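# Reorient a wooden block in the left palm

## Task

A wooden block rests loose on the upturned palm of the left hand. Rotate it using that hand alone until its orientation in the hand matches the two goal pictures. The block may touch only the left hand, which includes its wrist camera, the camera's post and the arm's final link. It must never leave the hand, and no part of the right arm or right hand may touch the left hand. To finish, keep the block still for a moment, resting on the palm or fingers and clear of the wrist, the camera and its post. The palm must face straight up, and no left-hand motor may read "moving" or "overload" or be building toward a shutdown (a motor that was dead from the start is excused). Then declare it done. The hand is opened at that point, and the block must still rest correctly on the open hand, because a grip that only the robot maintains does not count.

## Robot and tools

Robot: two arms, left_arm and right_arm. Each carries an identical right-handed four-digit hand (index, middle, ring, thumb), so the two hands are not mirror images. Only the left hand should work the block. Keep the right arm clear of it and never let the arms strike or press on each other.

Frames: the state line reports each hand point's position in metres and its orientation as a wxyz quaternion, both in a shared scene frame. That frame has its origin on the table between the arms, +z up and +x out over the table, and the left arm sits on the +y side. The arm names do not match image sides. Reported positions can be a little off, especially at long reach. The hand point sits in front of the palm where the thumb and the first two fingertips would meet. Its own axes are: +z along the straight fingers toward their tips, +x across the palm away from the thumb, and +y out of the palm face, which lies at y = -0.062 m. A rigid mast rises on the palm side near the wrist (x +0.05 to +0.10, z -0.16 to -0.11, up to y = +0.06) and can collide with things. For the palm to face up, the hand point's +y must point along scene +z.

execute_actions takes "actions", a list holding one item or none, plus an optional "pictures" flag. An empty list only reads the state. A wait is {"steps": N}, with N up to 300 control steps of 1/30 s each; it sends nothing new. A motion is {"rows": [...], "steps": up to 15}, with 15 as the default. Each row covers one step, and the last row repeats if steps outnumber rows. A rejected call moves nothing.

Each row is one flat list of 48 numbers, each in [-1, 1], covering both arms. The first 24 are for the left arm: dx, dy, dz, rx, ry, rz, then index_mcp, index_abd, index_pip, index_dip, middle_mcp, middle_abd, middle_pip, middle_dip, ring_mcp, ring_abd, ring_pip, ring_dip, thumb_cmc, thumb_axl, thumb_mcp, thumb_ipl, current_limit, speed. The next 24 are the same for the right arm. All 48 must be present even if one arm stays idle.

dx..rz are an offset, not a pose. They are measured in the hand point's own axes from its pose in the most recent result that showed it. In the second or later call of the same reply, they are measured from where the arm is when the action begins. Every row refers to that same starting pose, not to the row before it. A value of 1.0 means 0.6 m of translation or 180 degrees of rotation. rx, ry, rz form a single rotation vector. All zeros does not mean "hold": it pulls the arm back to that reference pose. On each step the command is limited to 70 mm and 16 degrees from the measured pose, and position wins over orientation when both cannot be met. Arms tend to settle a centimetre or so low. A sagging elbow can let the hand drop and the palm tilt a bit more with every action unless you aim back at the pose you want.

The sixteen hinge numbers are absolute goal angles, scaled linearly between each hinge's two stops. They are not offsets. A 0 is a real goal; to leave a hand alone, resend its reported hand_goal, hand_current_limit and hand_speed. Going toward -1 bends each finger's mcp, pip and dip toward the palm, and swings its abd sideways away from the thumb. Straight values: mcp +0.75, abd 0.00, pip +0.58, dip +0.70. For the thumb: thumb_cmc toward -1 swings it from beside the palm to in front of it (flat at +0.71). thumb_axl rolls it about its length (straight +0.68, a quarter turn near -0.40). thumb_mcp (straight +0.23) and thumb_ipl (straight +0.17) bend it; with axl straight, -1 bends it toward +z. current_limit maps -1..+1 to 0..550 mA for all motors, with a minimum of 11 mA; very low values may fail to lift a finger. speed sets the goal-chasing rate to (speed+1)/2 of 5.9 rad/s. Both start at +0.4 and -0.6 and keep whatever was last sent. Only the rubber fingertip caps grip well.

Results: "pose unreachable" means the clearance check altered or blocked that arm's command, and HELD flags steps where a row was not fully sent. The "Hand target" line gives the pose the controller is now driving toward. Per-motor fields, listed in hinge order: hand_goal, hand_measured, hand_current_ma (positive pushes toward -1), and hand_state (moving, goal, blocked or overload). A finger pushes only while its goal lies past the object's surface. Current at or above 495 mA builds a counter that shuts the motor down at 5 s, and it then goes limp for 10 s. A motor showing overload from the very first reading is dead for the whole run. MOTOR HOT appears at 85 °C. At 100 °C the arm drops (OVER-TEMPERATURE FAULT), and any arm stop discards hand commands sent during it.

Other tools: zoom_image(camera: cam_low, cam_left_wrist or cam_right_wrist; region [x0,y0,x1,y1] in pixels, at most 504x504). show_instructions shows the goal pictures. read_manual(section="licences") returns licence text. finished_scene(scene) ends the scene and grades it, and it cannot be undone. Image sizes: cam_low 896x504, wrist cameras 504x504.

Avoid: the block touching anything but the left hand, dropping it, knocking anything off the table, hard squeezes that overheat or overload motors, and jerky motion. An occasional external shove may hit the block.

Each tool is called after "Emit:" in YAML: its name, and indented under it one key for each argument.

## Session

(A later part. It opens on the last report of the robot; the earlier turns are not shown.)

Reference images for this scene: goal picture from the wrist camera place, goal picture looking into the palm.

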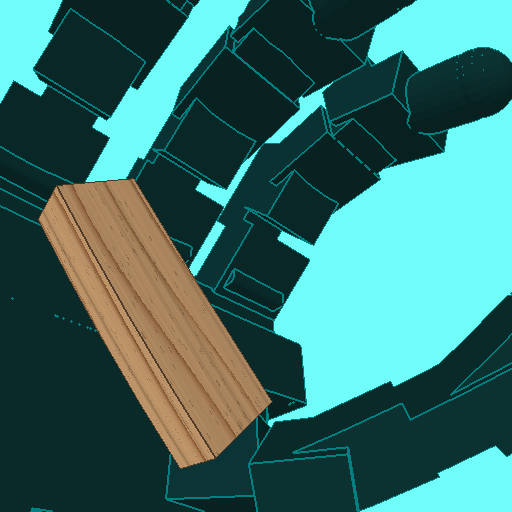

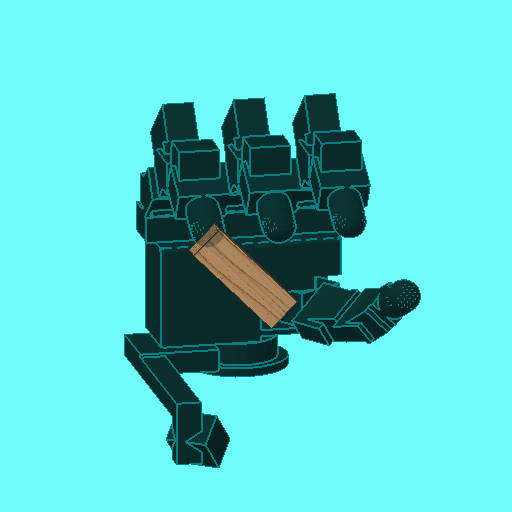

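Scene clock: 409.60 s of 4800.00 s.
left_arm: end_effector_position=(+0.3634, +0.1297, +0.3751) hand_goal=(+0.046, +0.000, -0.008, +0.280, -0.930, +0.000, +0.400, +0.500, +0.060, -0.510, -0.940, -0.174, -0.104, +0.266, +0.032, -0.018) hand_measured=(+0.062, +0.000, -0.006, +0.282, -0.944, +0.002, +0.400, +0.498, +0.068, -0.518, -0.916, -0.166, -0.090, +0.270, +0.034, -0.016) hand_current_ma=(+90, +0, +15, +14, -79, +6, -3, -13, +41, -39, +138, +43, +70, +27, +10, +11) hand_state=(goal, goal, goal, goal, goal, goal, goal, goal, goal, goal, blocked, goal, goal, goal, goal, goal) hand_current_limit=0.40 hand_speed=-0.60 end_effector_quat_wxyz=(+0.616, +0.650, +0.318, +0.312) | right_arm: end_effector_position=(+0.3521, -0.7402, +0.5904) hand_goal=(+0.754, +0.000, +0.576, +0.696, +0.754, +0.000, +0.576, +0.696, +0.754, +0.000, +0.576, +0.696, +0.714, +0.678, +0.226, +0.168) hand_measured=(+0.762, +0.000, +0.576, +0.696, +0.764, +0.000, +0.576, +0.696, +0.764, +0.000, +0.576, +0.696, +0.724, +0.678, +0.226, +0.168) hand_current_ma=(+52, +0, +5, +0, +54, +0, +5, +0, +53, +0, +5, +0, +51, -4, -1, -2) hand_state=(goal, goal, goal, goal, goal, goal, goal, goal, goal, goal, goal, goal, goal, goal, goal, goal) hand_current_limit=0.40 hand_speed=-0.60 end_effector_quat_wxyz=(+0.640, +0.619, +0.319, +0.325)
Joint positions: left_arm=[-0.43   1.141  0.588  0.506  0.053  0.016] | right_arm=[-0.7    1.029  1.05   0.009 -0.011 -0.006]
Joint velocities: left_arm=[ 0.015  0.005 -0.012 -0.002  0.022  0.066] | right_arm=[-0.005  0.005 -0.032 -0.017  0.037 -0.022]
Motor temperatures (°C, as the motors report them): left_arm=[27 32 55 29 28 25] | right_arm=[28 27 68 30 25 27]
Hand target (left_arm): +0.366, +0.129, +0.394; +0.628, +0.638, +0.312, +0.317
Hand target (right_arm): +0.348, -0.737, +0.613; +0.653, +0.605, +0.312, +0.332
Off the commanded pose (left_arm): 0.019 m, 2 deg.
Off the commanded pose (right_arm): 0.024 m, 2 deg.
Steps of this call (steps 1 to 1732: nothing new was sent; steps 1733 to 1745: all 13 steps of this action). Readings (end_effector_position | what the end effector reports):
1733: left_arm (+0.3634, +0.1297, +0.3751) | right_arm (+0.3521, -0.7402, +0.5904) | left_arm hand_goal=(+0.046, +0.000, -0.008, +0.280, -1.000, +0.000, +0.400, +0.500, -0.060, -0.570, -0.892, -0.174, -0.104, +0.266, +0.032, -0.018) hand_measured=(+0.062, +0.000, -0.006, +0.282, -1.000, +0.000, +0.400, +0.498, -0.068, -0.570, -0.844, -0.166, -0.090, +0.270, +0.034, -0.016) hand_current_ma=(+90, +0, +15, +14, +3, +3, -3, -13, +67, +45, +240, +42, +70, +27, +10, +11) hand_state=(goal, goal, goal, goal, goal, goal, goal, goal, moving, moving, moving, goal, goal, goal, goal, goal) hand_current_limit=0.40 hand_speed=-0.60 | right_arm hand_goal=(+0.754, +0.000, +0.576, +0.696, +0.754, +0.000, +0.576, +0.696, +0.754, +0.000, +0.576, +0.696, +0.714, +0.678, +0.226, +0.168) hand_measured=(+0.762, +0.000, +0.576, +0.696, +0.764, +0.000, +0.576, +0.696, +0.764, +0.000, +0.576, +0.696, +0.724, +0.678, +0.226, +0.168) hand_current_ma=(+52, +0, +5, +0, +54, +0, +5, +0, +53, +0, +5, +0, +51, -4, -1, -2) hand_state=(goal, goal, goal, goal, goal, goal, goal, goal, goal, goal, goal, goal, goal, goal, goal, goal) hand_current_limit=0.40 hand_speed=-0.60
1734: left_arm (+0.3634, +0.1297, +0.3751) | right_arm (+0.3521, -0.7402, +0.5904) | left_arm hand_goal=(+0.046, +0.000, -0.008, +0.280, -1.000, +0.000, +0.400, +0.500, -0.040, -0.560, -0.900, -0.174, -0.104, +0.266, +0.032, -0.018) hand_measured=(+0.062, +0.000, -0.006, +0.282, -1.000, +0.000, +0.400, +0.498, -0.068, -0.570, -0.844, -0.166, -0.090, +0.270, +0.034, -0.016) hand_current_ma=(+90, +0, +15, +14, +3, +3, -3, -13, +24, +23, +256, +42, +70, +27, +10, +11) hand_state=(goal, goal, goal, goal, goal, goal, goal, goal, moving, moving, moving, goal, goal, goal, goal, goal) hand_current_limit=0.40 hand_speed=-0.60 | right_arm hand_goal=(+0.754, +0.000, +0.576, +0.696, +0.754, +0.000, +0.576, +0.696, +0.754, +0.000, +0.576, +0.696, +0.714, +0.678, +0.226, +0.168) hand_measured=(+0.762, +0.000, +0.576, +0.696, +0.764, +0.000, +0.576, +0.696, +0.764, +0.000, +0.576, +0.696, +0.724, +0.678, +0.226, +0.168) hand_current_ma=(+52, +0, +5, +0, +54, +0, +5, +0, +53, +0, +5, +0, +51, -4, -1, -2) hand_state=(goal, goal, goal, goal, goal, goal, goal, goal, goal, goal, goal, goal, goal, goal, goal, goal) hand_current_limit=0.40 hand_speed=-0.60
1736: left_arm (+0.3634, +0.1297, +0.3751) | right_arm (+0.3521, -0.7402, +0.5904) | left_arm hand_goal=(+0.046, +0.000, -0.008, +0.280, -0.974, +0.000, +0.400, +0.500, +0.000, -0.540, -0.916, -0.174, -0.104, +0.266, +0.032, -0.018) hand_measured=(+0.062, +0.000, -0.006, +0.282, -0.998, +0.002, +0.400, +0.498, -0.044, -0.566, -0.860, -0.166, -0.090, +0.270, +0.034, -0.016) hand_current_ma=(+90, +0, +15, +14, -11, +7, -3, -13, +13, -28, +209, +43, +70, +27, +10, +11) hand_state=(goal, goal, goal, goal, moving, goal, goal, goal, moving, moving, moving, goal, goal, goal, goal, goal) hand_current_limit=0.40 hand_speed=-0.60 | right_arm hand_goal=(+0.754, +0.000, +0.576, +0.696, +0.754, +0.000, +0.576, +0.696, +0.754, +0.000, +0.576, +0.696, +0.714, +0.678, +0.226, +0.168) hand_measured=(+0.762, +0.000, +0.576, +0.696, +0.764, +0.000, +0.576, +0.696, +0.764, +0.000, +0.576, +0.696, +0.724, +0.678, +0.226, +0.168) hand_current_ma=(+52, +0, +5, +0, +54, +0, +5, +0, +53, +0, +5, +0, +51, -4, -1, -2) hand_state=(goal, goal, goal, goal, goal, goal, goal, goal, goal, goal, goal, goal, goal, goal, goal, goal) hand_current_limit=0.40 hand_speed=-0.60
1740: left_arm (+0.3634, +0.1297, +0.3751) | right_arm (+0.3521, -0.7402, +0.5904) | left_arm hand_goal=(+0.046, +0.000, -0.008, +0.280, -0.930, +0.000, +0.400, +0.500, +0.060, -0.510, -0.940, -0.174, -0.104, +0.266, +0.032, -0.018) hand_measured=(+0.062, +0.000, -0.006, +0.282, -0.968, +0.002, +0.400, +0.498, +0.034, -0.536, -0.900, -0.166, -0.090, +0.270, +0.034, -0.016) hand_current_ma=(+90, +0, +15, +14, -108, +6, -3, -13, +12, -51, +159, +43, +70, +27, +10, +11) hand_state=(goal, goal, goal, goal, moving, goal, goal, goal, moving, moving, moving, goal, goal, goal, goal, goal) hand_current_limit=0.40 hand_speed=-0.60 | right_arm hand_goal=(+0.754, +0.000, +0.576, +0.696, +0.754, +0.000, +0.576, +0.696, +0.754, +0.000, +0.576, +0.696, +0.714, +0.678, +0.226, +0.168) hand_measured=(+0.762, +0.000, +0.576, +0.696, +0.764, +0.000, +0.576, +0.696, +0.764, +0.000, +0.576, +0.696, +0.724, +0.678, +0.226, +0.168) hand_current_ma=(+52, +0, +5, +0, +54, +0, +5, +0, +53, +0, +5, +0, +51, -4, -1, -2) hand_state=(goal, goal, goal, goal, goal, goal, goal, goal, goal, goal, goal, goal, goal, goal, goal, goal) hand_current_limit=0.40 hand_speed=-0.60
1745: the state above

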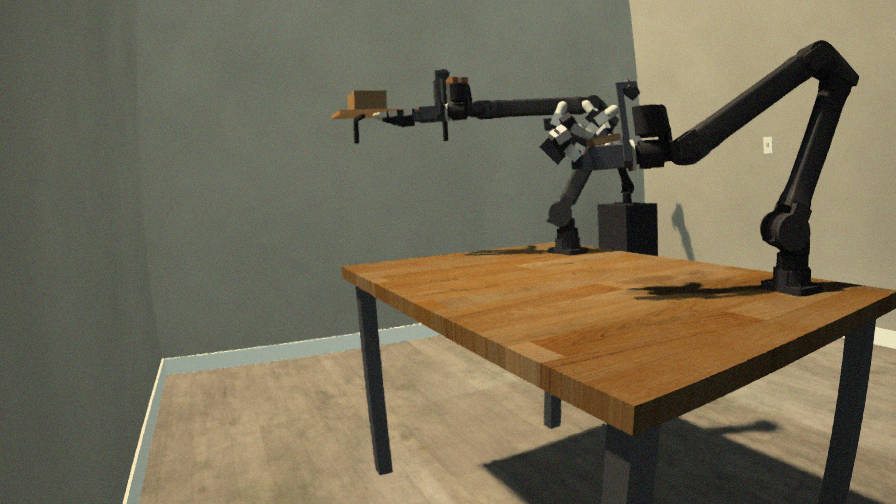

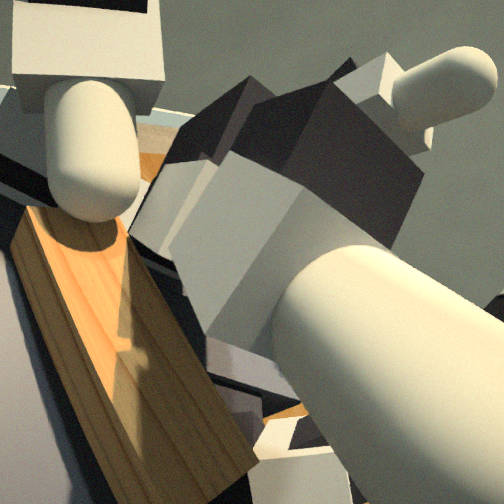

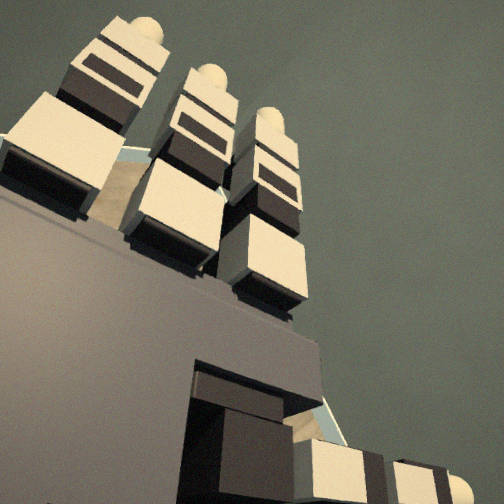

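Emit:
execute_actions:
  actions:
    - {"rows": [ [0.001,0.0317,0.0037,-0.0119,0,0, 0.046,0,-0.008,0.28, -0.93,0,0.4,0.5, 0.06,-0.51,-0.86,-0.174, -0.104,0.266,0.032,-0.018, 0.4,-0.8, 0,0.0393,-0.0075,-0.0137,0,0, 0.754,0,0.576,0.696, 0.754,0,0.576,0.696, 0.754,0,0.576,0.696, 0.714,0.678,0.226,0.168, 0.4,-0.6] ], "steps": 15}

Emit:
zoom_image:
  camera: "cam_left_wrist"
  region: [0, 164, 340, 504]

Emit:
zoom_image:
  camera: "cam_low"
  region: [530, 80, 670, 185]

Scene clock: 420.40 s of 4800.00 s.
left_arm: end_effector_position=(+0.3634, +0.1297, +0.3751) hand_goal=(+0.046, +0.000, -0.008, +0.280, -0.930, +0.000, +0.400, +0.500, +0.060, -0.510, -0.860, -0.174, -0.104, +0.266, +0.032, -0.018) hand_measured=(+0.062, +0.000, -0.006, +0.282, -0.944, +0.002, +0.400, +0.498, +0.068, -0.514, -0.866, -0.172, -0.090, +0.270, +0.034, -0.016) hand_current_ma=(+90, +0, +15, +14, -78, +6, -3, -13, +41, -20, -38, +11, +70, +27, +10, +11) hand_state=(goal, goal, goal, goal, goal, goal, goal, goal, goal, goal, goal, goal, goal, goal, goal, goal) hand_current_limit=0.40 hand_speed=-0.80 end_effector_quat_wxyz=(+0.616, +0.650, +0.318, +0.312) | right_arm: end_effector_position=(+0.3521, -0.7402, +0.5904) hand_goal=(+0.754, +0.000, +0.576, +0.696, +0.754, +0.000, +0.576, +0.696, +0.754, +0.000, +0.576, +0.696, +0.714, +0.678, +0.226, +0.168) hand_measured=(+0.762, +0.000, +0.576, +0.696, +0.764, +0.000, +0.576, +0.696, +0.764, +0.000, +0.576, +0.696, +0.724, +0.678, +0.226, +0.168) hand_current_ma=(+52, +0, +5, +0, +54, +0, +5, +0, +53, +0, +5, +0, +51, -4, -1, -2) hand_state=(goal, goal, goal, goal, goal, goal, goal, goal, goal, goal, goal, goal, goal, goal, goal, goal) hand_current_limit=0.40 hand_speed=-0.60 end_effector_quat_wxyz=(+0.640, +0.619, +0.319, +0.325)
Joint positions: left_arm=[-0.43   1.141  0.588  0.506  0.053  0.016] | right_arm=[-0.7    1.029  1.05   0.009 -0.011 -0.006]
Joint velocities: left_arm=[ 0.015  0.005  0.002 -0.007 -0.022 -0.051] | right_arm=[ 0.005 -0.005 -0.002 -0.007  0.007 -0.11 ]
Motor temperatures (°C, as the motors report them): left_arm=[27 32 55 29 28 25] | right_arm=[28 27 68 30 25 27]
Hand target (left_arm): +0.366, +0.129, +0.394; +0.628, +0.638, +0.312, +0.317
Hand target (right_arm): +0.348, -0.737, +0.613; +0.653, +0.605, +0.312, +0.332
Off the commanded pose (left_arm): 0.019 m, 2 deg.
Off the commanded pose (right_arm): 0.024 m, 2 deg.
Steps of this call (steps 1 to 309: nothing new was sent; steps 310 to 324: all 15 steps of this action). Readings (end_effector_position | what the end effector reports):
310: left_arm (+0.3634, +0.1297, +0.3751) | right_arm (+0.3521, -0.7402, +0.5904) | left_arm hand_goal=(+0.046, +0.000, -0.008, +0.280, -0.930, +0.000, +0.400, +0.500, +0.060, -0.510, -0.860, -0.174, -0.104, +0.266, +0.032, -0.018) hand_measured=(+0.062, +0.000, -0.006, +0.282, -0.944, +0.002, +0.400, +0.498, +0.068, -0.518, -0.918, -0.166, -0.090, +0.270, +0.034, -0.016) hand_current_ma=(+90, +0, +15, +14, -78, +6, -3, -13, +41, -39, +139, +43, +70, +27, +10, +11) hand_state=(goal, goal, goal, goal, goal, goal, goal, goal, goal, goal, moving, goal, goal, goal, goal, goal) hand_current_limit=0.40 hand_speed=-0.80 | right_arm hand_goal=(+0.754, +0.000, +0.576, +0.696, +0.754, +0.000, +0.576, +0.696, +0.754, +0.000, +0.576, +0.696, +0.714, +0.678, +0.226, +0.168) hand_measured=(+0.762, +0.000, +0.576, +0.696, +0.764, +0.000, +0.576, +0.696, +0.764, +0.000, +0.576, +0.696, +0.724, +0.678, +0.226, +0.168) hand_current_ma=(+52, +0, +5, +0, +54, +0, +5, +0, +53, +0, +5, +0, +51, -4, -1, -2) hand_state=(goal, goal, goal, goal, goal, goal, goal, goal, goal, goal, goal, goal, goal, goal, goal, goal) hand_current_limit=0.40 hand_speed=-0.60
311: left_arm (+0.3634, +0.1297, +0.3751) | right_arm (+0.3521, -0.7402, +0.5904) | left_arm hand_goal=(+0.046, +0.000, -0.008, +0.280, -0.930, +0.000, +0.400, +0.500, +0.060, -0.510, -0.860, -0.174, -0.104, +0.266, +0.032, -0.018) hand_measured=(+0.062, +0.000, -0.006, +0.282, -0.944, +0.002, +0.400, +0.498, +0.068, -0.518, -0.918, -0.166, -0.090, +0.270, +0.034, -0.016) hand_current_ma=(+90, +0, +15, +14, -78, +6, -3, -13, +41, -39, +89, +43, +70, +27, +10, +11) hand_state=(goal, goal, goal, goal, goal, goal, goal, goal, goal, goal, moving, goal, goal, goal, goal, goal) hand_current_limit=0.40 hand_speed=-0.80 | right_arm hand_goal=(+0.754, +0.000, +0.576, +0.696, +0.754, +0.000, +0.576, +0.696, +0.754, +0.000, +0.576, +0.696, +0.714, +0.678, +0.226, +0.168) hand_measured=(+0.762, +0.000, +0.576, +0.696, +0.764, +0.000, +0.576, +0.696, +0.764, +0.000, +0.576, +0.696, +0.724, +0.678, +0.226, +0.168) hand_current_ma=(+52, +0, +5, +0, +54, +0, +5, +0, +53, +0, +5, +0, +51, -4, -1, -2) hand_state=(goal, goal, goal, goal, goal, goal, goal, goal, goal, goal, goal, goal, goal, goal, goal, goal) hand_current_limit=0.40 hand_speed=-0.60
313: left_arm (+0.3634, +0.1297, +0.3751) | right_arm (+0.3521, -0.7402, +0.5904) | left_arm hand_goal=(+0.046, +0.000, -0.008, +0.280, -0.930, +0.000, +0.400, +0.500, +0.060, -0.510, -0.860, -0.174, -0.104, +0.266, +0.032, -0.018) hand_measured=(+0.062, +0.000, -0.006, +0.282, -0.944, +0.002, +0.400, +0.498, +0.068, -0.518, -0.910, -0.168, -0.090, +0.270, +0.034, -0.016) hand_current_ma=(+90, +0, +15, +14, -78, +6, -3, -13, +41, -24, -48, +18, +70, +27, +10, +11) hand_state=(goal, goal, goal, goal, goal, goal, goal, goal, goal, moving, moving, moving, goal, goal, goal, goal) hand_current_limit=0.40 hand_speed=-0.80 | right_arm hand_goal=(+0.754, +0.000, +0.576, +0.696, +0.754, +0.000, +0.576, +0.696, +0.754, +0.000, +0.576, +0.696, +0.714, +0.678, +0.226, +0.168) hand_measured=(+0.762, +0.000, +0.576, +0.696, +0.764, +0.000, +0.576, +0.696, +0.764, +0.000, +0.576, +0.696, +0.724, +0.678, +0.226, +0.168) hand_current_ma=(+52, +0, +5, +0, +54, +0, +5, +0, +53, +0, +5, +0, +51, -4, -1, -2) hand_state=(goal, goal, goal, goal, goal, goal, goal, goal, goal, goal, goal, goal, goal, goal, goal, goal) hand_current_limit=0.40 hand_speed=-0.60
317: left_arm (+0.3634, +0.1297, +0.3751) | right_arm (+0.3521, -0.7402, +0.5904) | left_arm hand_goal=(+0.046, +0.000, -0.008, +0.280, -0.930, +0.000, +0.400, +0.500, +0.060, -0.510, -0.860, -0.174, -0.104, +0.266, +0.032, -0.018) hand_measured=(+0.062, +0.000, -0.006, +0.282, -0.944, +0.002, +0.400, +0.498, +0.068, -0.514, -0.868, -0.172, -0.090, +0.270, +0.034, -0.016) hand_current_ma=(+90, +0, +15, +14, -78, +6, -3, -13, +41, -20, -32, +11, +70, +27, +10, +11) hand_state=(goal, goal, goal, goal, goal, goal, goal, goal, goal, goal, moving, goal, goal, goal, goal, goal) hand_current_limit=0.40 hand_speed=-0.80 | right_arm hand_goal=(+0.754, +0.000, +0.576, +0.696, +0.754, +0.000, +0.576, +0.696, +0.754, +0.000, +0.576, +0.696, +0.714, +0.678, +0.226, +0.168) hand_measured=(+0.762, +0.000, +0.576, +0.696, +0.764, +0.000, +0.576, +0.696, +0.764, +0.000, +0.576, +0.696, +0.724, +0.678, +0.226, +0.168) hand_current_ma=(+52, +0, +5, +0, +54, +0, +5, +0, +53, +0, +5, +0, +51, -4, -1, -2) hand_state=(goal, goal, goal, goal, goal, goal, goal, goal, goal, goal, goal, goal, goal, goal, goal, goal) hand_current_limit=0.40 hand_speed=-0.60
324: the state above

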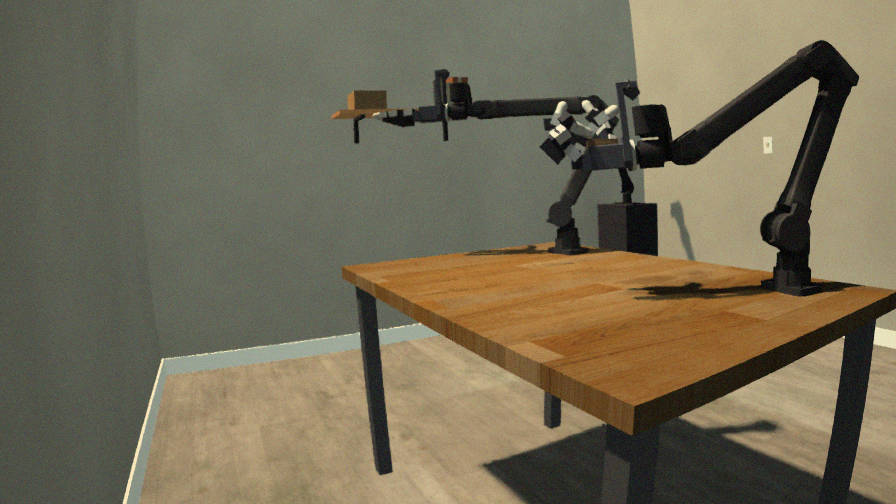

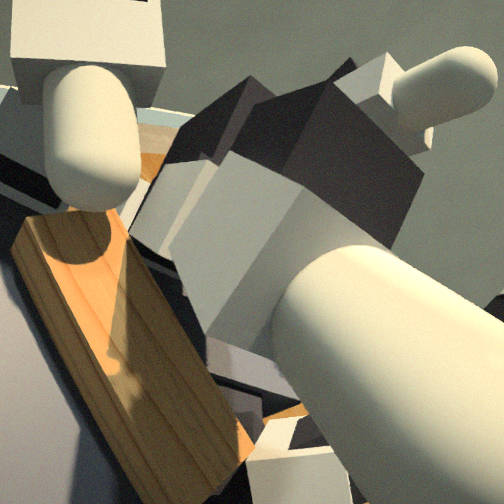

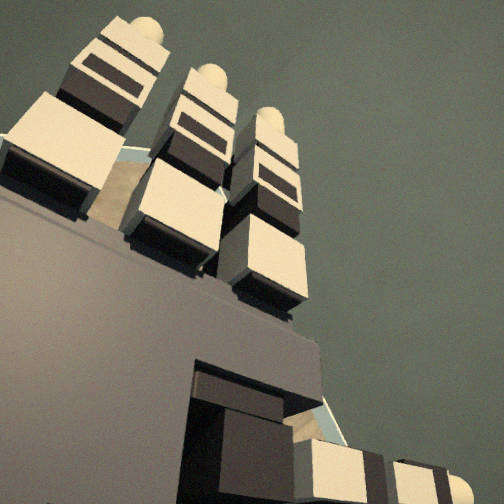

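Region (0, 164, 340, 504) of cam_left_wrist's 504x504 image, scaled by 1.482, with more detail than that image has.

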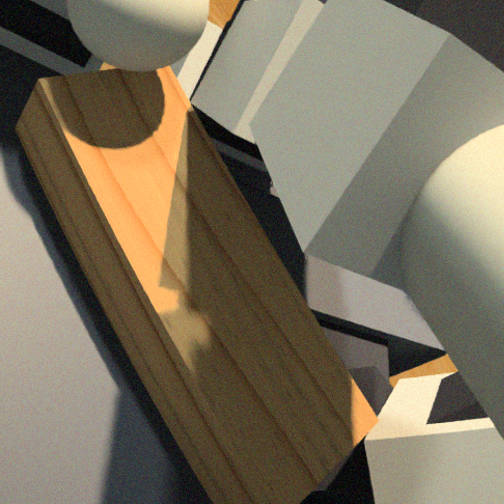

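Region (530, 80, 670, 185) of cam_low's 896x504 image, scaled by 3.600, with more detail than that image has; it fills the top 378 rows of this view, and the rest is white.

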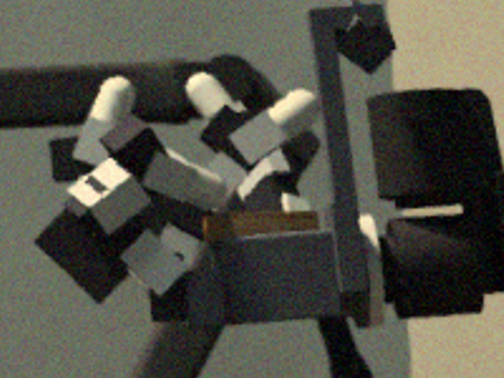

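Emit:
execute_actions:
  actions:
    - {"rows": [ [0.001,0.0317,0.0037,-0.0119,0,0, 0.046,0,-0.008,0.28, 0.046,0,0.4,0.5, 0.06,-0.51,-0.008,-0.174, -0.104,0.266,0.032,-0.018, 0.4,-0.4, 0,0.0393,-0.0075,-0.0137,0,0, 0.754,0,0.576,0.696, 0.754,0,0.576,0.696, 0.754,0,0.576,0.696, 0.714,0.678,0.226,0.168, 0.4,-0.6], [0.001,0.0317,0.0037,-0.0119,0,0, 0.046,0,-0.008,0.28, 0.046,0,0.4,0.5, 0.06,-0.51,-0.008,-0.174, -0.104,0.266,0.032,-0.018, 0.4,-0.4, 0,0.0393,-0.0075,-0.0137,0,0, 0.754,0,0.576,0.696, 0.754,0,0.576,0.696, 0.754,0,0.576,0.696, 0.714,0.678,0.226,0.168, 0.4,-0.6], [0.001,0.0317,0.0037,-0.0119,0,0, 0.046,0,-0.008,0.28, 0.046,0,0.4,0.5, 0.06,-0.51,-0.008,-0.174, -0.104,0.266,0.032,-0.018, 0.4,-0.4, 0,0.0393,-0.0075,-0.0137,0,0, 0.754,0,0.576,0.696, 0.754,0,0.576,0.696, 0.754,0,0.576,0.696, 0.714,0.678,0.226,0.168, 0.4,-0.6], [0.001,0.0317,0.0037,-0.0119,0,0, 0.046,0,-0.008,0.28, 0.046,0,0.4,0.5, 0.06,-0.51,-0.008,-0.174, -0.104,0.266,0.032,-0.018, 0.4,-0.4, 0,0.0393,-0.0075,-0.0137,0,0, 0.754,0,0.576,0.696, 0.754,0,0.576,0.696, 0.754,0,0.576,0.696, 0.714,0.678,0.226,0.168, 0.4,-0.6], [0.001,0.0317,0.0037,-0.0119,0,0, 0.046,0,-0.008,0.28, 0.046,0,0.4,0.5, 0.06,-0.51,-0.008,-0.174, -0.104,0.266,0.032,-0.018, 0.4,-0.4, 0,0.0393,-0.0075,-0.0137,0,0, 0.754,0,0.576,0.696, 0.754,0,0.576,0.696, 0.754,0,0.576,0.696, 0.714,0.678,0.226,0.168, 0.4,-0.6], [0.001,0.0317,0.0037,-0.0119,0,0, 0.046,0,-0.008,0.28, 0.046,0,0.4,0.5, 0.06,-0.51,-0.008,-0.174, -0.104,0.266,0.032,-0.018, 0.4,-0.4, 0,0.0393,-0.0075,-0.0137,0,0, 0.754,0,0.576,0.696, 0.754,0,0.576,0.696, 0.754,0,0.576,0.696, 0.714,0.678,0.226,0.168, 0.4,-0.6], [0.001,0.0317,0.0037,-0.0119,0,0, 0.046,0,-0.008,0.28, 0.046,0,-0.008,0.28, 0.046,0,-0.008,0.28, -0.104,0.266,0.032,-0.018, 0.4,-0.4, 0,0.0393,-0.0075,-0.0137,0,0, 0.754,0,0.576,0.696, 0.754,0,0.576,0.696, 0.754,0,0.576,0.696, 0.714,0.678,0.226,0.168, 0.4,-0.6] ], "steps": 15}
  pictures: false

Emit:
execute_actions:
  actions:
    - {"steps": 25}

Scene clock: 448.13 s of 4800.00 s.
left_arm: end_effector_position=(+0.3634, +0.1297, +0.3751) hand_goal=(+0.046, +0.000, -0.008, +0.280, +0.046, +0.000, -0.008, +0.280, +0.046, +0.000, -0.008, +0.280, -0.104, +0.266, +0.032, -0.018) hand_measured=(+0.062, +0.000, -0.006, +0.282, -0.590, +0.002, +0.174, +0.302, +0.058, -0.268, -0.516, +0.020, -0.090, +0.270, +0.034, -0.016) hand_current_ma=(+90, +0, +15, +14, -74, +6, +48, -10, +64, -66, -64, -52, +70, +27, +10, +11) hand_state=(goal, goal, goal, goal, moving, goal, moving, moving, goal, moving, moving, moving, goal, goal, goal, goal) hand_current_limit=0.40 hand_speed=-0.40 end_effector_quat_wxyz=(+0.616, +0.650, +0.318, +0.312) | right_arm: end_effector_position=(+0.3521, -0.7402, +0.5904) hand_goal=(+0.754, +0.000, +0.576, +0.696, +0.754, +0.000, +0.576, +0.696, +0.754, +0.000, +0.576, +0.696, +0.714, +0.678, +0.226, +0.168) hand_measured=(+0.762, +0.000, +0.576, +0.696, +0.764, +0.000, +0.576, +0.696, +0.764, +0.000, +0.576, +0.696, +0.724, +0.678, +0.226, +0.168) hand_current_ma=(+52, +0, +5, +0, +54, +0, +5, +0, +53, +0, +5, +0, +51, -4, -1, -2) hand_state=(goal, goal, goal, goal, goal, goal, goal, goal, goal, goal, goal, goal, goal, goal, goal, goal) hand_current_limit=0.40 hand_speed=-0.60 end_effector_quat_wxyz=(+0.640, +0.619, +0.319, +0.325)
Joint positions: left_arm=[-0.43   1.141  0.588  0.506  0.053  0.016] | right_arm=[-0.7    1.029  1.05   0.009 -0.011 -0.006]
Joint velocities: left_arm=[ 0.005  0.005  0.017  0.007 -0.037 -0.007] | right_arm=[-0.005  0.005 -0.007 -0.022  0.037 -0.007]
Motor temperatures (°C, as the motors report them): left_arm=[27 32 55 29 28 25] | right_arm=[28 27 68 30 25 27]
Hand target (left_arm): +0.366, +0.129, +0.394; +0.628, +0.638, +0.312, +0.317
Hand target (right_arm): +0.348, -0.737, +0.613; +0.653, +0.605, +0.312, +0.332
Off the commanded pose (left_arm): 0.019 m, 2 deg.
Off the commanded pose (right_arm): 0.024 m, 2 deg.
Steps of this call (steps 1 to 817: nothing new was sent; steps 818 to 832: all 15 steps of this action). Readings (end_effector_position | what the end effector reports):
818: left_arm (+0.3634, +0.1297, +0.3751) | right_arm (+0.3521, -0.7402, +0.5904) | left_arm hand_goal=(+0.046, +0.000, -0.008, +0.280, +0.046, +0.000, +0.400, +0.500, +0.060, -0.510, -0.008, -0.174, -0.104, +0.266, +0.032, -0.018) hand_measured=(+0.062, +0.000, -0.006, +0.282, -0.944, +0.002, +0.400, +0.498, +0.068, -0.514, -0.866, -0.172, -0.090, +0.270, +0.034, -0.016) hand_current_ma=(+90, +0, +15, +14, -78, +6, -3, -13, +41, -20, -37, +11, +70, +27, +10, +11) hand_state=(goal, goal, goal, goal, moving, goal, goal, goal, goal, goal, moving, goal, goal, goal, goal, goal) hand_current_limit=0.40 hand_speed=-0.40 | right_arm hand_goal=(+0.754, +0.000, +0.576, +0.696, +0.754, +0.000, +0.576, +0.696, +0.754, +0.000, +0.576, +0.696, +0.714, +0.678, +0.226, +0.168) hand_measured=(+0.762, +0.000, +0.576, +0.696, +0.764, +0.000, +0.576, +0.696, +0.764, +0.000, +0.576, +0.696, +0.724, +0.678, +0.226, +0.168) hand_current_ma=(+52, +0, +5, +0, +54, +0, +5, +0, +53, +0, +5, +0, +51, -4, -1, -2) hand_state=(goal, goal, goal, goal, goal, goal, goal, goal, goal, goal, goal, goal, goal, goal, goal, goal) hand_current_limit=0.40 hand_speed=-0.60
819: left_arm (+0.3634, +0.1297, +0.3751) | right_arm (+0.3521, -0.7402, +0.5904) | left_arm hand_goal=(+0.046, +0.000, -0.008, +0.280, +0.046, +0.000, +0.400, +0.500, +0.060, -0.510, -0.008, -0.174, -0.104, +0.266, +0.032, -0.018) hand_measured=(+0.062, +0.000, -0.006, +0.282, -0.944, +0.002, +0.400, +0.498, +0.068, -0.514, -0.866, -0.172, -0.090, +0.270, +0.034, -0.016) hand_current_ma=(+90, +0, +15, +14, -175, +6, -3, -13, +41, -20, -135, +11, +70, +27, +10, +11) hand_state=(goal, goal, goal, goal, moving, goal, goal, goal, goal, goal, moving, goal, goal, goal, goal, goal) hand_current_limit=0.40 hand_speed=-0.40 | right_arm hand_goal=(+0.754, +0.000, +0.576, +0.696, +0.754, +0.000, +0.576, +0.696, +0.754, +0.000, +0.576, +0.696, +0.714, +0.678, +0.226, +0.168) hand_measured=(+0.762, +0.000, +0.576, +0.696, +0.764, +0.000, +0.576, +0.696, +0.764, +0.000, +0.576, +0.696, +0.724, +0.678, +0.226, +0.168) hand_current_ma=(+52, +0, +5, +0, +54, +0, +5, +0, +53, +0, +5, +0, +51, -4, -1, -2) hand_state=(goal, goal, goal, goal, goal, goal, goal, goal, goal, goal, goal, goal, goal, goal, goal, goal) hand_current_limit=0.40 hand_speed=-0.60
821: left_arm (+0.3634, +0.1297, +0.3751) | right_arm (+0.3521, -0.7402, +0.5904) | left_arm hand_goal=(+0.046, +0.000, -0.008, +0.280, +0.046, +0.000, +0.400, +0.500, +0.060, -0.510, -0.008, -0.174, -0.104, +0.266, +0.032, -0.018) hand_measured=(+0.062, +0.000, -0.006, +0.282, -0.900, +0.002, +0.400, +0.498, +0.068, -0.514, -0.818, -0.172, -0.090, +0.270, +0.034, -0.016) hand_current_ma=(+90, +0, +15, +14, -116, +6, -3, -13, +41, -20, -99, +11, +70, +27, +10, +11) hand_state=(goal, goal, goal, goal, moving, goal, goal, goal, goal, goal, moving, goal, goal, goal, goal, goal) hand_current_limit=0.40 hand_speed=-0.40 | right_arm hand_goal=(+0.754, +0.000, +0.576, +0.696, +0.754, +0.000, +0.576, +0.696, +0.754, +0.000, +0.576, +0.696, +0.714, +0.678, +0.226, +0.168) hand_measured=(+0.762, +0.000, +0.576, +0.696, +0.764, +0.000, +0.576, +0.696, +0.764, +0.000, +0.576, +0.696, +0.724, +0.678, +0.226, +0.168) hand_current_ma=(+52, +0, +5, +0, +54, +0, +5, +0, +53, +0, +5, +0, +51, -4, -1, -2) hand_state=(goal, goal, goal, goal, goal, goal, goal, goal, goal, goal, goal, goal, goal, goal, goal, goal) hand_current_limit=0.40 hand_speed=-0.60
825: left_arm (+0.3634, +0.1297, +0.3751) | right_arm (+0.3521, -0.7402, +0.5904) | left_arm hand_goal=(+0.046, +0.000, -0.008, +0.280, +0.046, +0.000, -0.008, +0.280, +0.046, +0.000, -0.008, +0.280, -0.104, +0.266, +0.032, -0.018) hand_measured=(+0.062, +0.000, -0.006, +0.282, -0.794, +0.002, +0.398, +0.498, +0.068, -0.514, -0.710, -0.172, -0.090, +0.270, +0.034, -0.016) hand_current_ma=(+90, +0, +15, +14, -93, +6, +86, +90, +76, -109, -74, -94, +70, +27, +10, +11) hand_state=(goal, goal, goal, goal, moving, goal, moving, moving, moving, moving, moving, moving, goal, goal, goal, goal) hand_current_limit=0.40 hand_speed=-0.40 | right_arm hand_goal=(+0.754, +0.000, +0.576, +0.696, +0.754, +0.000, +0.576, +0.696, +0.754, +0.000, +0.576, +0.696, +0.714, +0.678, +0.226, +0.168) hand_measured=(+0.762, +0.000, +0.576, +0.696, +0.764, +0.000, +0.576, +0.696, +0.764, +0.000, +0.576, +0.696, +0.724, +0.678, +0.226, +0.168) hand_current_ma=(+52, +0, +5, +0, +54, +0, +5, +0, +53, +0, +5, +0, +51, -4, -1, -2) hand_state=(goal, goal, goal, goal, goal, goal, goal, goal, goal, goal, goal, goal, goal, goal, goal, goal) hand_current_limit=0.40 hand_speed=-0.60
832: the state above

Scene clock: 448.97 s of 4800.00 s.
left_arm: end_effector_position=(+0.3634, +0.1297, +0.3751) hand_goal=(+0.046, +0.000, -0.008, +0.280, +0.046, +0.000, -0.008, +0.280, +0.046, +0.000, -0.008, +0.280, -0.104, +0.266, +0.032, -0.018) hand_measured=(+0.062, +0.000, -0.006, +0.282, +0.050, +0.002, -0.006, +0.282, +0.058, -0.004, -0.010, +0.278, -0.090, +0.270, +0.034, -0.016) hand_current_ma=(+90, +0, +15, +14, +26, +6, +7, +11, +64, -15, -13, -17, +70, +27, +10, +11) hand_state=(goal, goal, goal, goal, goal, goal, goal, goal, goal, goal, goal, goal, goal, goal, goal, goal) hand_current_limit=0.40 hand_speed=-0.40 end_effector_quat_wxyz=(+0.616, +0.650, +0.318, +0.312) | right_arm: end_effector_position=(+0.3521, -0.7402, +0.5904) hand_goal=(+0.754, +0.000, +0.576, +0.696, +0.754, +0.000, +0.576, +0.696, +0.754, +0.000, +0.576, +0.696, +0.714, +0.678, +0.226, +0.168) hand_measured=(+0.762, +0.000, +0.576, +0.696, +0.764, +0.000, +0.576, +0.696, +0.764, +0.000, +0.576, +0.696, +0.724, +0.678, +0.226, +0.168) hand_current_ma=(+52, +0, +5, +0, +54, +0, +5, +0, +53, +0, +5, +0, +51, -4, -1, -2) hand_state=(goal, goal, goal, goal, goal, goal, goal, goal, goal, goal, goal, goal, goal, goal, goal, goal) hand_current_limit=0.40 hand_speed=-0.60 end_effector_quat_wxyz=(+0.640, +0.619, +0.319, +0.325)
Joint positions: left_arm=[-0.43   1.141  0.588  0.506  0.053  0.016] | right_arm=[-0.7    1.029  1.05   0.009 -0.011 -0.006]
Joint velocities: left_arm=[-0.015  0.015 -0.032 -0.022  0.007 -0.007] | right_arm=[-0.015 -0.005  0.007  0.002 -0.022  0.007]
Motor temperatures (°C, as the motors report them): left_arm=[27 32 55 29 28 25] | right_arm=[28 27 68 30 25 27]
Hand target (left_arm): +0.366, +0.129, +0.394; +0.628, +0.638, +0.312, +0.317
Hand target (right_arm): +0.348, -0.737, +0.613; +0.653, +0.605, +0.312, +0.332
Off the commanded pose (left_arm): 0.019 m, 2 deg.
Off the commanded pose (right_arm): 0.024 m, 2 deg.
Steps of this call (steps 1 to 25: nothing new was sent). Readings (end_effector_position | what the end effector reports):
1: left_arm (+0.3634, +0.1297, +0.3751) | right_arm (+0.3521, -0.7402, +0.5904) | left_arm hand_goal=(+0.046, +0.000, -0.008, +0.280, +0.046, +0.000, -0.008, +0.280, +0.046, +0.000, -0.008, +0.280, -0.104, +0.266, +0.032, -0.018) hand_measured=(+0.062, +0.000, -0.006, +0.282, -0.560, +0.002, +0.138, +0.288, +0.058, -0.230, -0.490, +0.050, -0.090, +0.270, +0.034, -0.016) hand_current_ma=(+90, +0, +15, +14, -71, +6, +48, +1, +64, -66, -64, -57, +70, +27, +10, +11) hand_state=(goal, goal, goal, goal, moving, goal, moving, moving, goal, moving, moving, moving, goal, goal, goal, goal) hand_current_limit=0.40 hand_speed=-0.40 | right_arm hand_goal=(+0.754, +0.000, +0.576, +0.696, +0.754, +0.000, +0.576, +0.696, +0.754, +0.000, +0.576, +0.696, +0.714, +0.678, +0.226, +0.168) hand_measured=(+0.762, +0.000, +0.576, +0.696, +0.764, +0.000, +0.576, +0.696, +0.764, +0.000, +0.576, +0.696, +0.724, +0.678, +0.226, +0.168) hand_current_ma=(+52, +0, +5, +0, +54, +0, +5, +0, +53, +0, +5, +0, +51, -4, -1, -2) hand_state=(goal, goal, goal, goal, goal, goal, goal, goal, goal, goal, goal, goal, goal, goal, goal, goal) hand_current_limit=0.40 hand_speed=-0.60
2: left_arm (+0.3634, +0.1297, +0.3751) | right_arm (+0.3521, -0.7402, +0.5904) | left_arm hand_goal=(+0.046, +0.000, -0.008, +0.280, +0.046, +0.000, -0.008, +0.280, +0.046, +0.000, -0.008, +0.280, -0.104, +0.266, +0.032, -0.018) hand_measured=(+0.062, +0.000, -0.006, +0.282, -0.530, +0.002, +0.104, +0.284, +0.058, -0.192, -0.462, +0.078, -0.090, +0.270, +0.034, -0.016) hand_current_ma=(+90, +0, +15, +14, -67, +6, +48, +8, +64, -65, -63, -54, +70, +27, +10, +11) hand_state=(goal, goal, goal, goal, moving, goal, moving, moving, goal, moving, moving, moving, goal, goal, goal, goal) hand_current_limit=0.40 hand_speed=-0.40 | right_arm hand_goal=(+0.754, +0.000, +0.576, +0.696, +0.754, +0.000, +0.576, +0.696, +0.754, +0.000, +0.576, +0.696, +0.714, +0.678, +0.226, +0.168) hand_measured=(+0.762, +0.000, +0.576, +0.696, +0.764, +0.000, +0.576, +0.696, +0.764, +0.000, +0.576, +0.696, +0.724, +0.678, +0.226, +0.168) hand_current_ma=(+52, +0, +5, +0, +54, +0, +5, +0, +53, +0, +5, +0, +51, -4, -1, -2) hand_state=(goal, goal, goal, goal, goal, goal, goal, goal, goal, goal, goal, goal, goal, goal, goal, goal) hand_current_limit=0.40 hand_speed=-0.60
4: left_arm (+0.3634, +0.1297, +0.3751) | right_arm (+0.3521, -0.7402, +0.5904) | left_arm hand_goal=(+0.046, +0.000, -0.008, +0.280, +0.046, +0.000, -0.008, +0.280, +0.046, +0.000, -0.008, +0.280, -0.104, +0.266, +0.032, -0.018) hand_measured=(+0.062, +0.000, -0.006, +0.282, -0.466, +0.002, +0.036, +0.282, +0.058, -0.118, -0.406, +0.136, -0.090, +0.270, +0.034, -0.016) hand_current_ma=(+90, +0, +15, +14, -60, +6, +21, +11, +64, -64, -61, -54, +70, +27, +10, +11) hand_state=(goal, goal, goal, goal, moving, goal, moving, goal, goal, moving, moving, moving, goal, goal, goal, goal) hand_current_limit=0.40 hand_speed=-0.40 | right_arm hand_goal=(+0.754, +0.000, +0.576, +0.696, +0.754, +0.000, +0.576, +0.696, +0.754, +0.000, +0.576, +0.696, +0.714, +0.678, +0.226, +0.168) hand_measured=(+0.762, +0.000, +0.576, +0.696, +0.764, +0.000, +0.576, +0.696, +0.764, +0.000, +0.576, +0.696, +0.724, +0.678, +0.226, +0.168) hand_current_ma=(+52, +0, +5, +0, +54, +0, +5, +0, +53, +0, +5, +0, +51, -4, -1, -2) hand_state=(goal, goal, goal, goal, goal, goal, goal, goal, goal, goal, goal, goal, goal, goal, goal, goal) hand_current_limit=0.40 hand_speed=-0.60
8: left_arm (+0.3634, +0.1297, +0.3751) | right_arm (+0.3521, -0.7402, +0.5904) | left_arm hand_goal=(+0.046, +0.000, -0.008, +0.280, +0.046, +0.000, -0.008, +0.280, +0.046, +0.000, -0.008, +0.280, -0.104, +0.266, +0.032, -0.018) hand_measured=(+0.062, +0.000, -0.006, +0.282, -0.340, +0.002, -0.006, +0.282, +0.058, -0.008, -0.294, +0.252, -0.090, +0.270, +0.034, -0.016) hand_current_ma=(+90, +0, +15, +14, -51, +6, +6, +11, +64, -9, -57, -10, +70, +27, +10, +11) hand_state=(goal, goal, goal, goal, moving, goal, moving, goal, goal, moving, moving, moving, goal, goal, goal, goal) hand_current_limit=0.40 hand_speed=-0.40 | right_arm hand_goal=(+0.754, +0.000, +0.576, +0.696, +0.754, +0.000, +0.576, +0.696, +0.754, +0.000, +0.576, +0.696, +0.714, +0.678, +0.226, +0.168) hand_measured=(+0.762, +0.000, +0.576, +0.696, +0.764, +0.000, +0.576, +0.696, +0.764, +0.000, +0.576, +0.696, +0.724, +0.678, +0.226, +0.168) hand_current_ma=(+52, +0, +5, +0, +54, +0, +5, +0, +53, +0, +5, +0, +51, -4, -1, -2) hand_state=(goal, goal, goal, goal, goal, goal, goal, goal, goal, goal, goal, goal, goal, goal, goal, goal) hand_current_limit=0.40 hand_speed=-0.60
25: the state above

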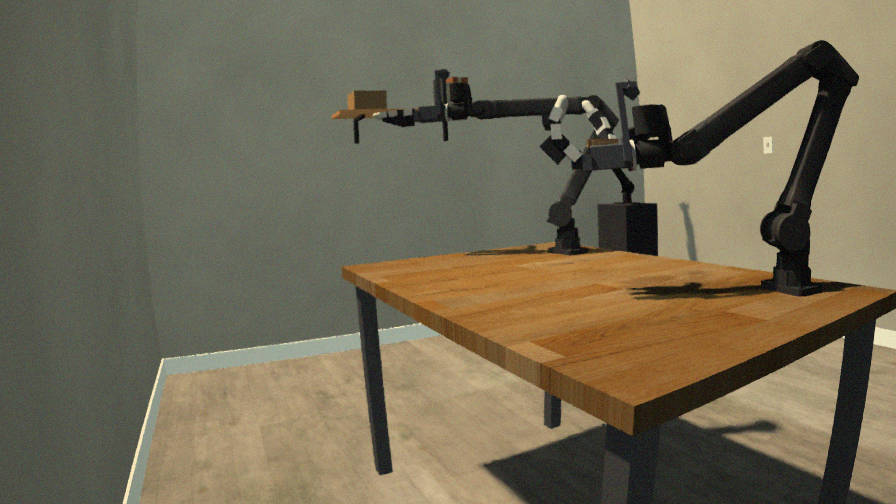

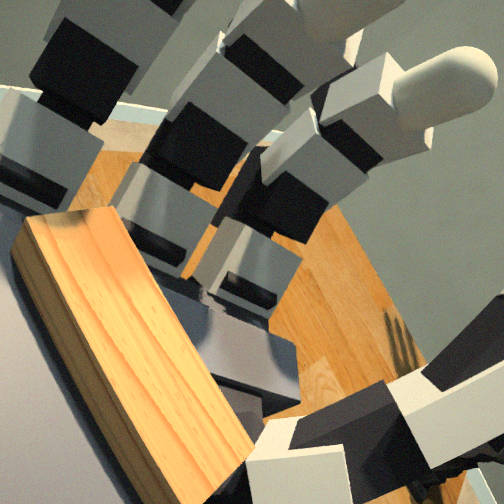

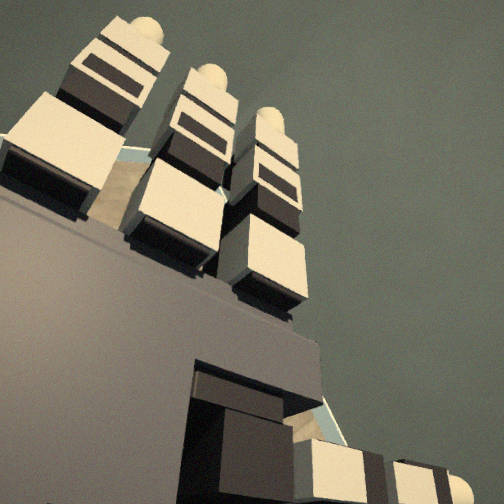

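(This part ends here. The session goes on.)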